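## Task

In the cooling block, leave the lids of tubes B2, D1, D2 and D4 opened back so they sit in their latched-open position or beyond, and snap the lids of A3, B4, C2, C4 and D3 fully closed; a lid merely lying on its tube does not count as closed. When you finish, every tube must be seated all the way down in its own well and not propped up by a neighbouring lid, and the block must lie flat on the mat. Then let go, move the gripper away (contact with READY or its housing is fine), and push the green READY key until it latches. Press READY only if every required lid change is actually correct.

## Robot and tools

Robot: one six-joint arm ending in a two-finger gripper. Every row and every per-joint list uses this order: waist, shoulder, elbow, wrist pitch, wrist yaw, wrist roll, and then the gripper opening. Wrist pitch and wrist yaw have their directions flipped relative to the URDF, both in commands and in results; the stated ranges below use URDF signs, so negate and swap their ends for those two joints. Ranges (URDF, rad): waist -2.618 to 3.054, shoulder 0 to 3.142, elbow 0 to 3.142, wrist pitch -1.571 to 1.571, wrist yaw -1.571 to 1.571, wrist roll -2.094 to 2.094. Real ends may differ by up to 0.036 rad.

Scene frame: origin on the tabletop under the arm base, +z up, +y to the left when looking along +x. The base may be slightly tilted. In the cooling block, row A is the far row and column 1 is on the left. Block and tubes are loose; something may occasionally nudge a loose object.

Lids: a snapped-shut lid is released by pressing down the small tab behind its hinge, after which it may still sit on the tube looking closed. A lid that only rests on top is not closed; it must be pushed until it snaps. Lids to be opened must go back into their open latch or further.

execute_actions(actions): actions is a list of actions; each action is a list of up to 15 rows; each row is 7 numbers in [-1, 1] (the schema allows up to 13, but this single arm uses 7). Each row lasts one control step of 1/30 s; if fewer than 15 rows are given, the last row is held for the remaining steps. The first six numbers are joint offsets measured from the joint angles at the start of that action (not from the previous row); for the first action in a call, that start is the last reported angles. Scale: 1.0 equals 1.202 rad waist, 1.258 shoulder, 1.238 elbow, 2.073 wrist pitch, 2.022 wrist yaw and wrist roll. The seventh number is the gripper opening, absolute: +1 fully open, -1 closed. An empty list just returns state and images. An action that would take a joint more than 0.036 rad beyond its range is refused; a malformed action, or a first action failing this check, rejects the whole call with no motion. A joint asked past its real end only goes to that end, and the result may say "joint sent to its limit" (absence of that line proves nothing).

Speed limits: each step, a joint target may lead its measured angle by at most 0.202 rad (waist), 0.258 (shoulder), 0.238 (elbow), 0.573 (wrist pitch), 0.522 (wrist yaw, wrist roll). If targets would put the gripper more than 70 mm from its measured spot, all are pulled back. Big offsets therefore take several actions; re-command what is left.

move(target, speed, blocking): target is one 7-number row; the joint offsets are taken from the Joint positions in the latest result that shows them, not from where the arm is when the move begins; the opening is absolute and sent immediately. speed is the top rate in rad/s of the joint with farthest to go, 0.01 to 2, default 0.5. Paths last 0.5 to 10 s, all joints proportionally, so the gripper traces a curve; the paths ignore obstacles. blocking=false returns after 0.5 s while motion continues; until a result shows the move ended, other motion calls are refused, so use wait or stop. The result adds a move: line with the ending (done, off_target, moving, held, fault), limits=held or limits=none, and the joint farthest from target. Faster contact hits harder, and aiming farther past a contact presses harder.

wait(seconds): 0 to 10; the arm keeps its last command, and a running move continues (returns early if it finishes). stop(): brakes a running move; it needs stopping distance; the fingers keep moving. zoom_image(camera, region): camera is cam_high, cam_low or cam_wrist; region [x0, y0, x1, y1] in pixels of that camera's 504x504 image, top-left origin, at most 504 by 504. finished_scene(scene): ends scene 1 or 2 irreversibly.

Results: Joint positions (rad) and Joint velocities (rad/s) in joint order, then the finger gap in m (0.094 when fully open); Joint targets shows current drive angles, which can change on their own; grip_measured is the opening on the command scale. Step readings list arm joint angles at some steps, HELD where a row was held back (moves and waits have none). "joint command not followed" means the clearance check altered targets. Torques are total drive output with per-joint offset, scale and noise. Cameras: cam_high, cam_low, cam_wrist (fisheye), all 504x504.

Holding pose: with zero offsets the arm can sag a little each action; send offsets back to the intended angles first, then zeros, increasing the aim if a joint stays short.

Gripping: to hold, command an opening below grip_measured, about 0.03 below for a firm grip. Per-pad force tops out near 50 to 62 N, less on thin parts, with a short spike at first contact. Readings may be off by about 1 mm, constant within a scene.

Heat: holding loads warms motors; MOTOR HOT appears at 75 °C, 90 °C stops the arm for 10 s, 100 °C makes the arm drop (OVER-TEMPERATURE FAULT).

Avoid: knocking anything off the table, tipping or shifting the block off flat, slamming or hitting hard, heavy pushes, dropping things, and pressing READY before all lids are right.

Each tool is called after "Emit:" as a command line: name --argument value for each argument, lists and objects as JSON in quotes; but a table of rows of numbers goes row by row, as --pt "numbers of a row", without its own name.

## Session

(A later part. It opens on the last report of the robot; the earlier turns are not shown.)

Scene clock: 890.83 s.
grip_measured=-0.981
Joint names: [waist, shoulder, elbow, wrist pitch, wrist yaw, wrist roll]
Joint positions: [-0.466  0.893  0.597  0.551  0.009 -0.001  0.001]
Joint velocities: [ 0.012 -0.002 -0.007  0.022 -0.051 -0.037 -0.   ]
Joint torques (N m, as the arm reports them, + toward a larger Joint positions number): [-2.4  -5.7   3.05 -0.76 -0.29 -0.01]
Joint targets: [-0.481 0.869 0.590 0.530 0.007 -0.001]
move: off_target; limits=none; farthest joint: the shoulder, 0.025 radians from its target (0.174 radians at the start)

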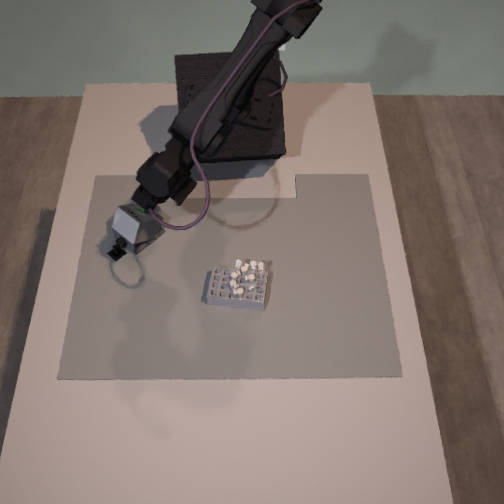

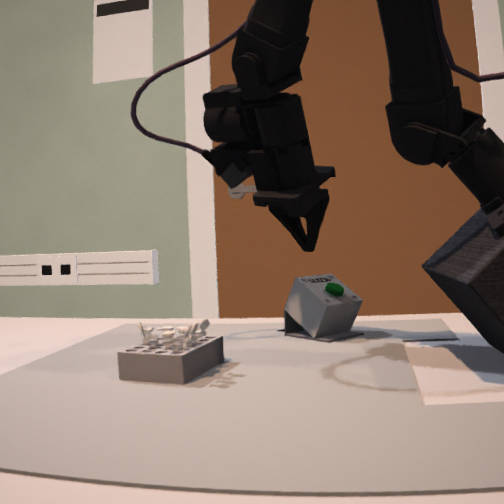

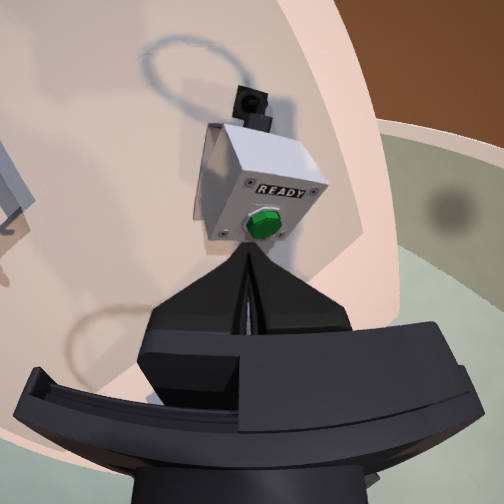

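Emit:
move --target '[-0.04,0.006,-0.144,-0.144,0,0,-1]' --speed 0.3

Emit:
zoom_image --camera "cam_low" --region '[270, 220, 400, 345]'

Scene clock: 908.57 s.
grip_measured=-0.981
Joint names: [waist, shoulder, elbow, wrist pitch, wrist yaw, wrist roll]
Joint positions: [-0.498  0.893  0.426  0.274  0.011 -0.001  0.001]
Joint velocities: [ 0.002  0.007 -0.012 -0.022 -0.007  0.022  0.   ]
Joint torques (N m, as the arm reports them, + toward a larger Joint positions number): [-2.54 -2.55  2.71 -0.93 -0.3  -0.01]
Joint targets: [-0.514 0.901 0.418 0.252 0.008 -0.001]
move: off_target; limits=none; farthest joint: the wrist pitch, 0.021 radians from its target (0.298 radians at the start)

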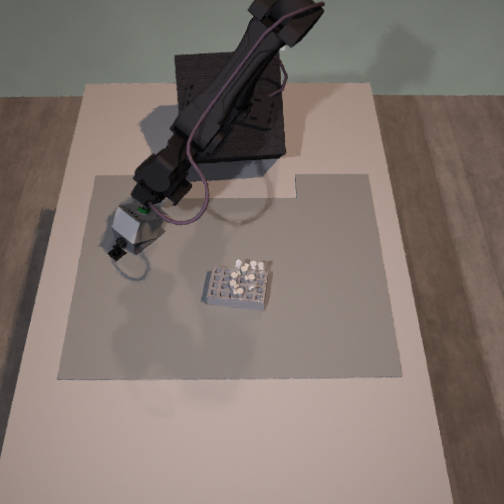

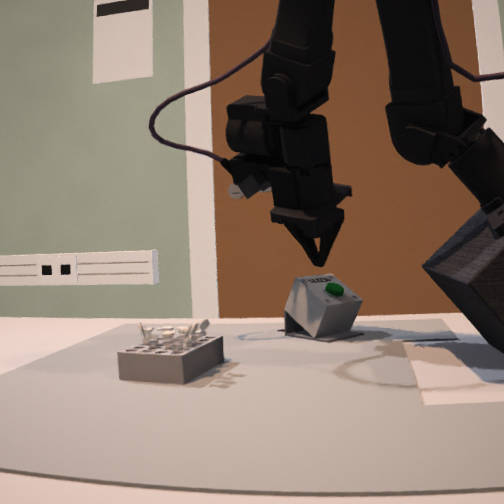

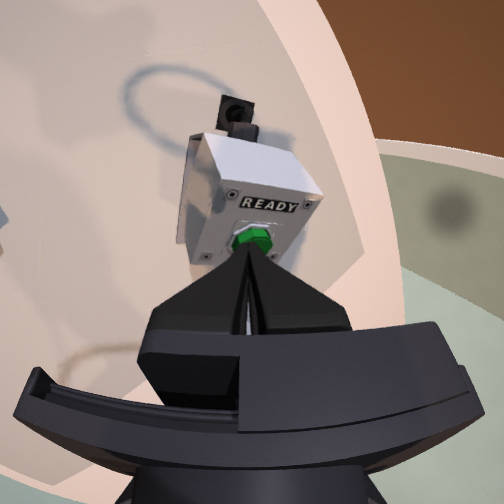

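Region (270, 220, 400, 345) of cam_low's 504x504 image, scaled by 3.877, with more detail than that image has; it fills the top 485 rows of this view, and the rest is white.

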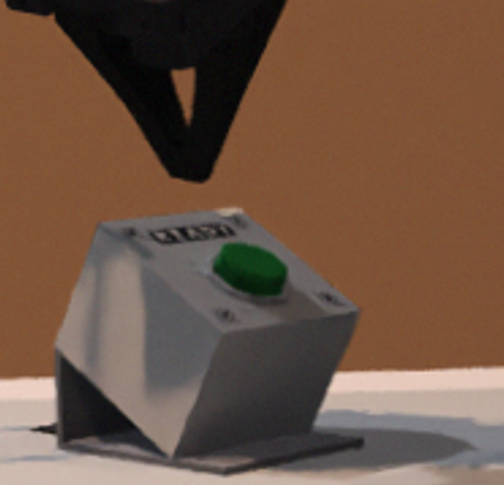

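Emit:
move --target '[-0.02,0.093,-0.078,-0.118,0,0,-1]' --speed 0.2

Emit:
zoom_image --camera "cam_low" --region '[270, 220, 400, 345]'

Emit:
zoom_image --camera "cam_high" --region '[90, 160, 210, 270]'

Scene clock: 924.00 s.
grip_measured=-0.981
Joint names: [waist, shoulder, elbow, wrist pitch, wrist yaw, wrist roll]
Joint positions: [-0.505  1.003  0.339  0.052  0.013 -0.001  0.001]
Joint velocities: [ 0.032  0.002  0.022  0.066 -0.007  0.037  0.   ]
Joint torques (N m, as the arm reports them, + toward a larger Joint positions number): [-2.82 -2.72  1.97 -1.   -0.28 -0.01]
Joint targets: [-0.522 1.010 0.329 0.029 0.011 -0.001]
move: off_target; limits=none; farthest joint: the wrist pitch, 0.022 radians from its target (0.244 radians at the start)

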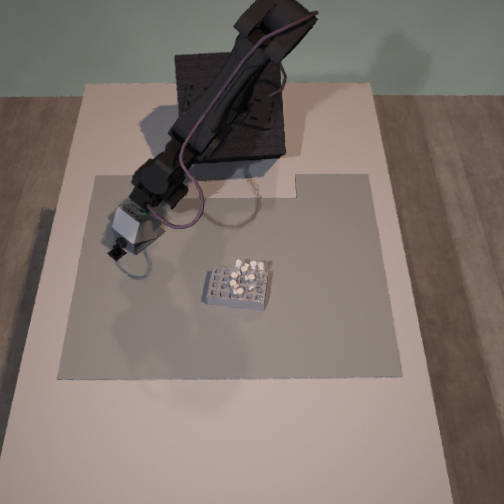

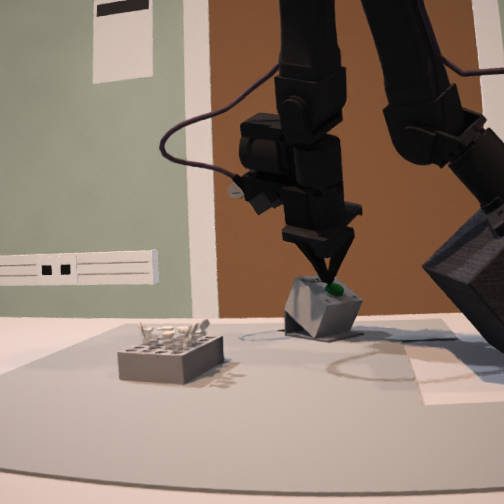

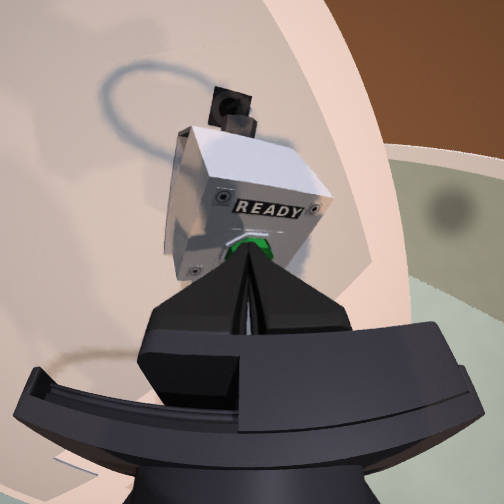

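Region (270, 220, 400, 345) of cam_low's 504x504 image, scaled by 3.877, with more detail than that image has; it fills the top 485 rows of this view, and the rest is white.

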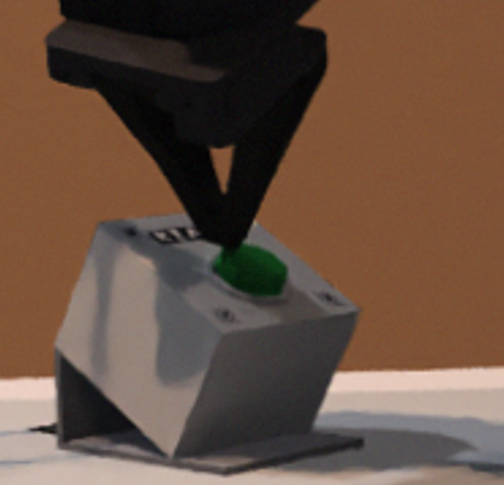

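Region (90, 160, 210, 270) of cam_high's 504x504 image, scaled by 4.200, with more detail than that image has; it fills the top 462 rows of this view, and the rest is white.

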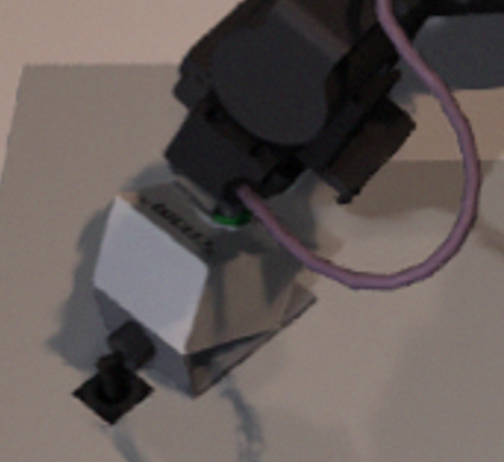

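Emit:
move --target '[-0.01,0.0,0.004,0.023,0,0,-1]' --speed 0.1

Emit:
zoom_image --camera "cam_low" --region '[290, 250, 380, 330]'

Emit:
zoom_image --camera "cam_wrist" --region '[160, 160, 340, 310]'

Scene clock: 930.07 s.
grip_measured=-0.981
Joint names: [waist, shoulder, elbow, wrist pitch, wrist yaw, wrist roll]
Joint positions: [-0.505  1.003  0.339  0.094  0.015 -0.001  0.001]
Joint velocities: [ 0.007 -0.002 -0.002  0.051 -0.037  0.051 -0.   ]
Joint torques (N m, as the arm reports them, + toward a larger Joint positions number): [-2.37 -3.28  2.98 -0.69 -0.29 -0.01]
Joint targets: [-0.517 1.003 0.344 0.099 0.013 -0.001]
move: done; limits=none; farthest joint: the waist, 0.012 radians from its target (0.012 radians at the start)

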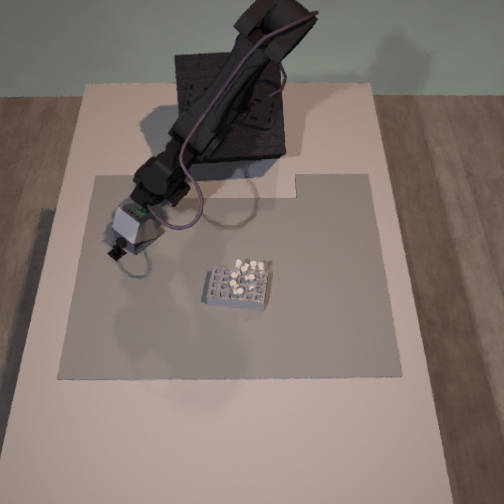

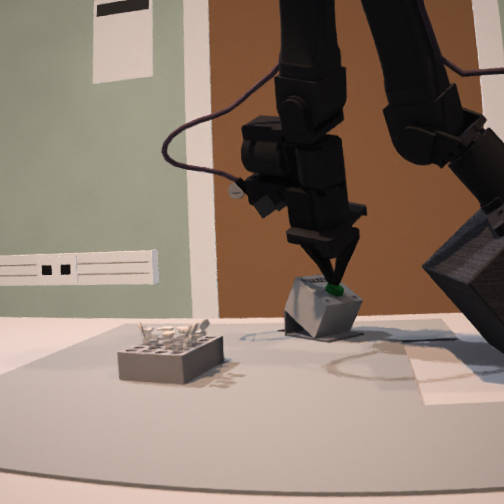

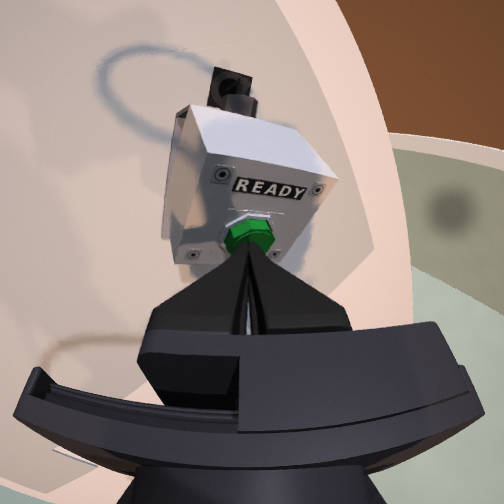

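Region (290, 250, 380, 330) of cam_low's 504x504 image, scaled by 5.600, with more detail than that image has.

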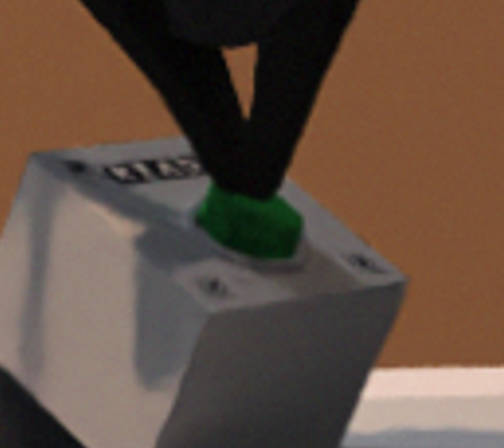

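Region (160, 160, 340, 310) of cam_wrist's 504x504 image, scaled by 2.800, with more detail than that image has.

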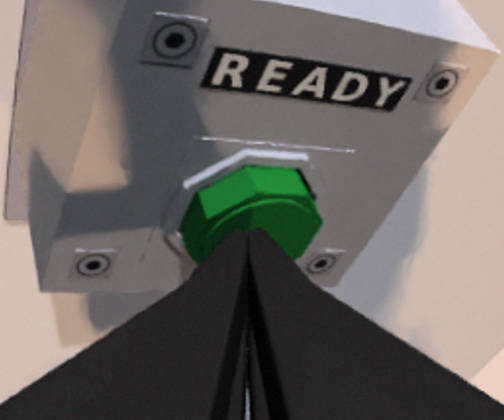

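Emit:
move --target '[-0.01,0.058,0.004,-0.036,-0.002,0,-1]' --speed 0.06

Emit:
zoom_image --camera "cam_low" --region '[290, 250, 380, 330]'

Emit:
zoom_image --camera "cam_wrist" --region '[160, 160, 340, 310]'

Scene clock: 934.97 s.
grip_measured=-0.981
Joint names: [waist, shoulder, elbow, wrist pitch, wrist yaw, wrist roll]
Joint positions: [-0.505  1.059  0.339  0.057  0.016 -0.001  0.001]
Joint velocities: [ 0.002 -0.007  0.002  0.066  0.037 -0.022  0.   ]
Joint torques (N m, as the arm reports them, + toward a larger Joint positions number): [-2.42 -2.43  2.77 -1.01 -0.31 -0.01]
move: unfinished (the scene ended)
The task's run has ended: the event that ends the task has happened. This ends this scene only. If you have not yet called finished_scene for this scene, call it to go on to the next scene.

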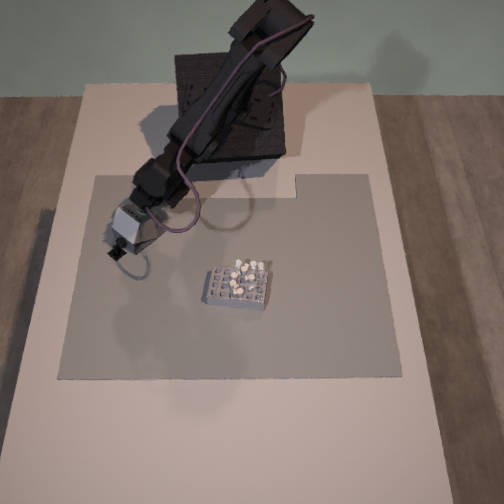

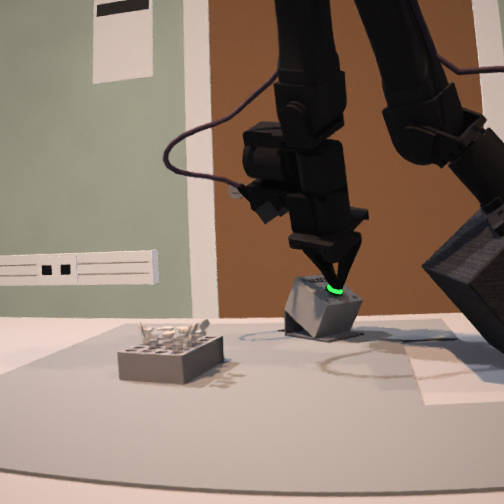

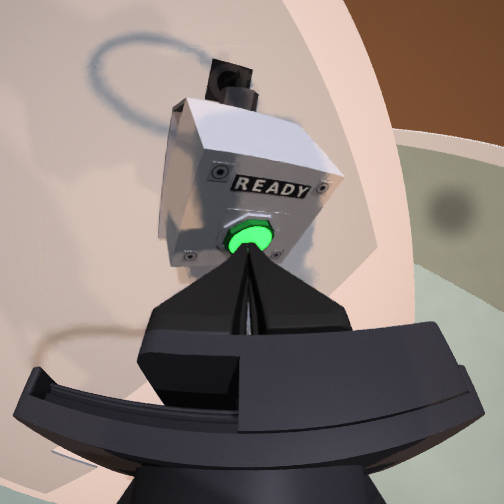

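This scene is finished. If you have not yet called finished_scene for this scene, call it to go on to the next scene.

This scene is finished. If you have not yet called finished_scene for this scene, call it to go on to the next scene.

Emit:
finished_scene --scene 1

The scene is finished: the task was done.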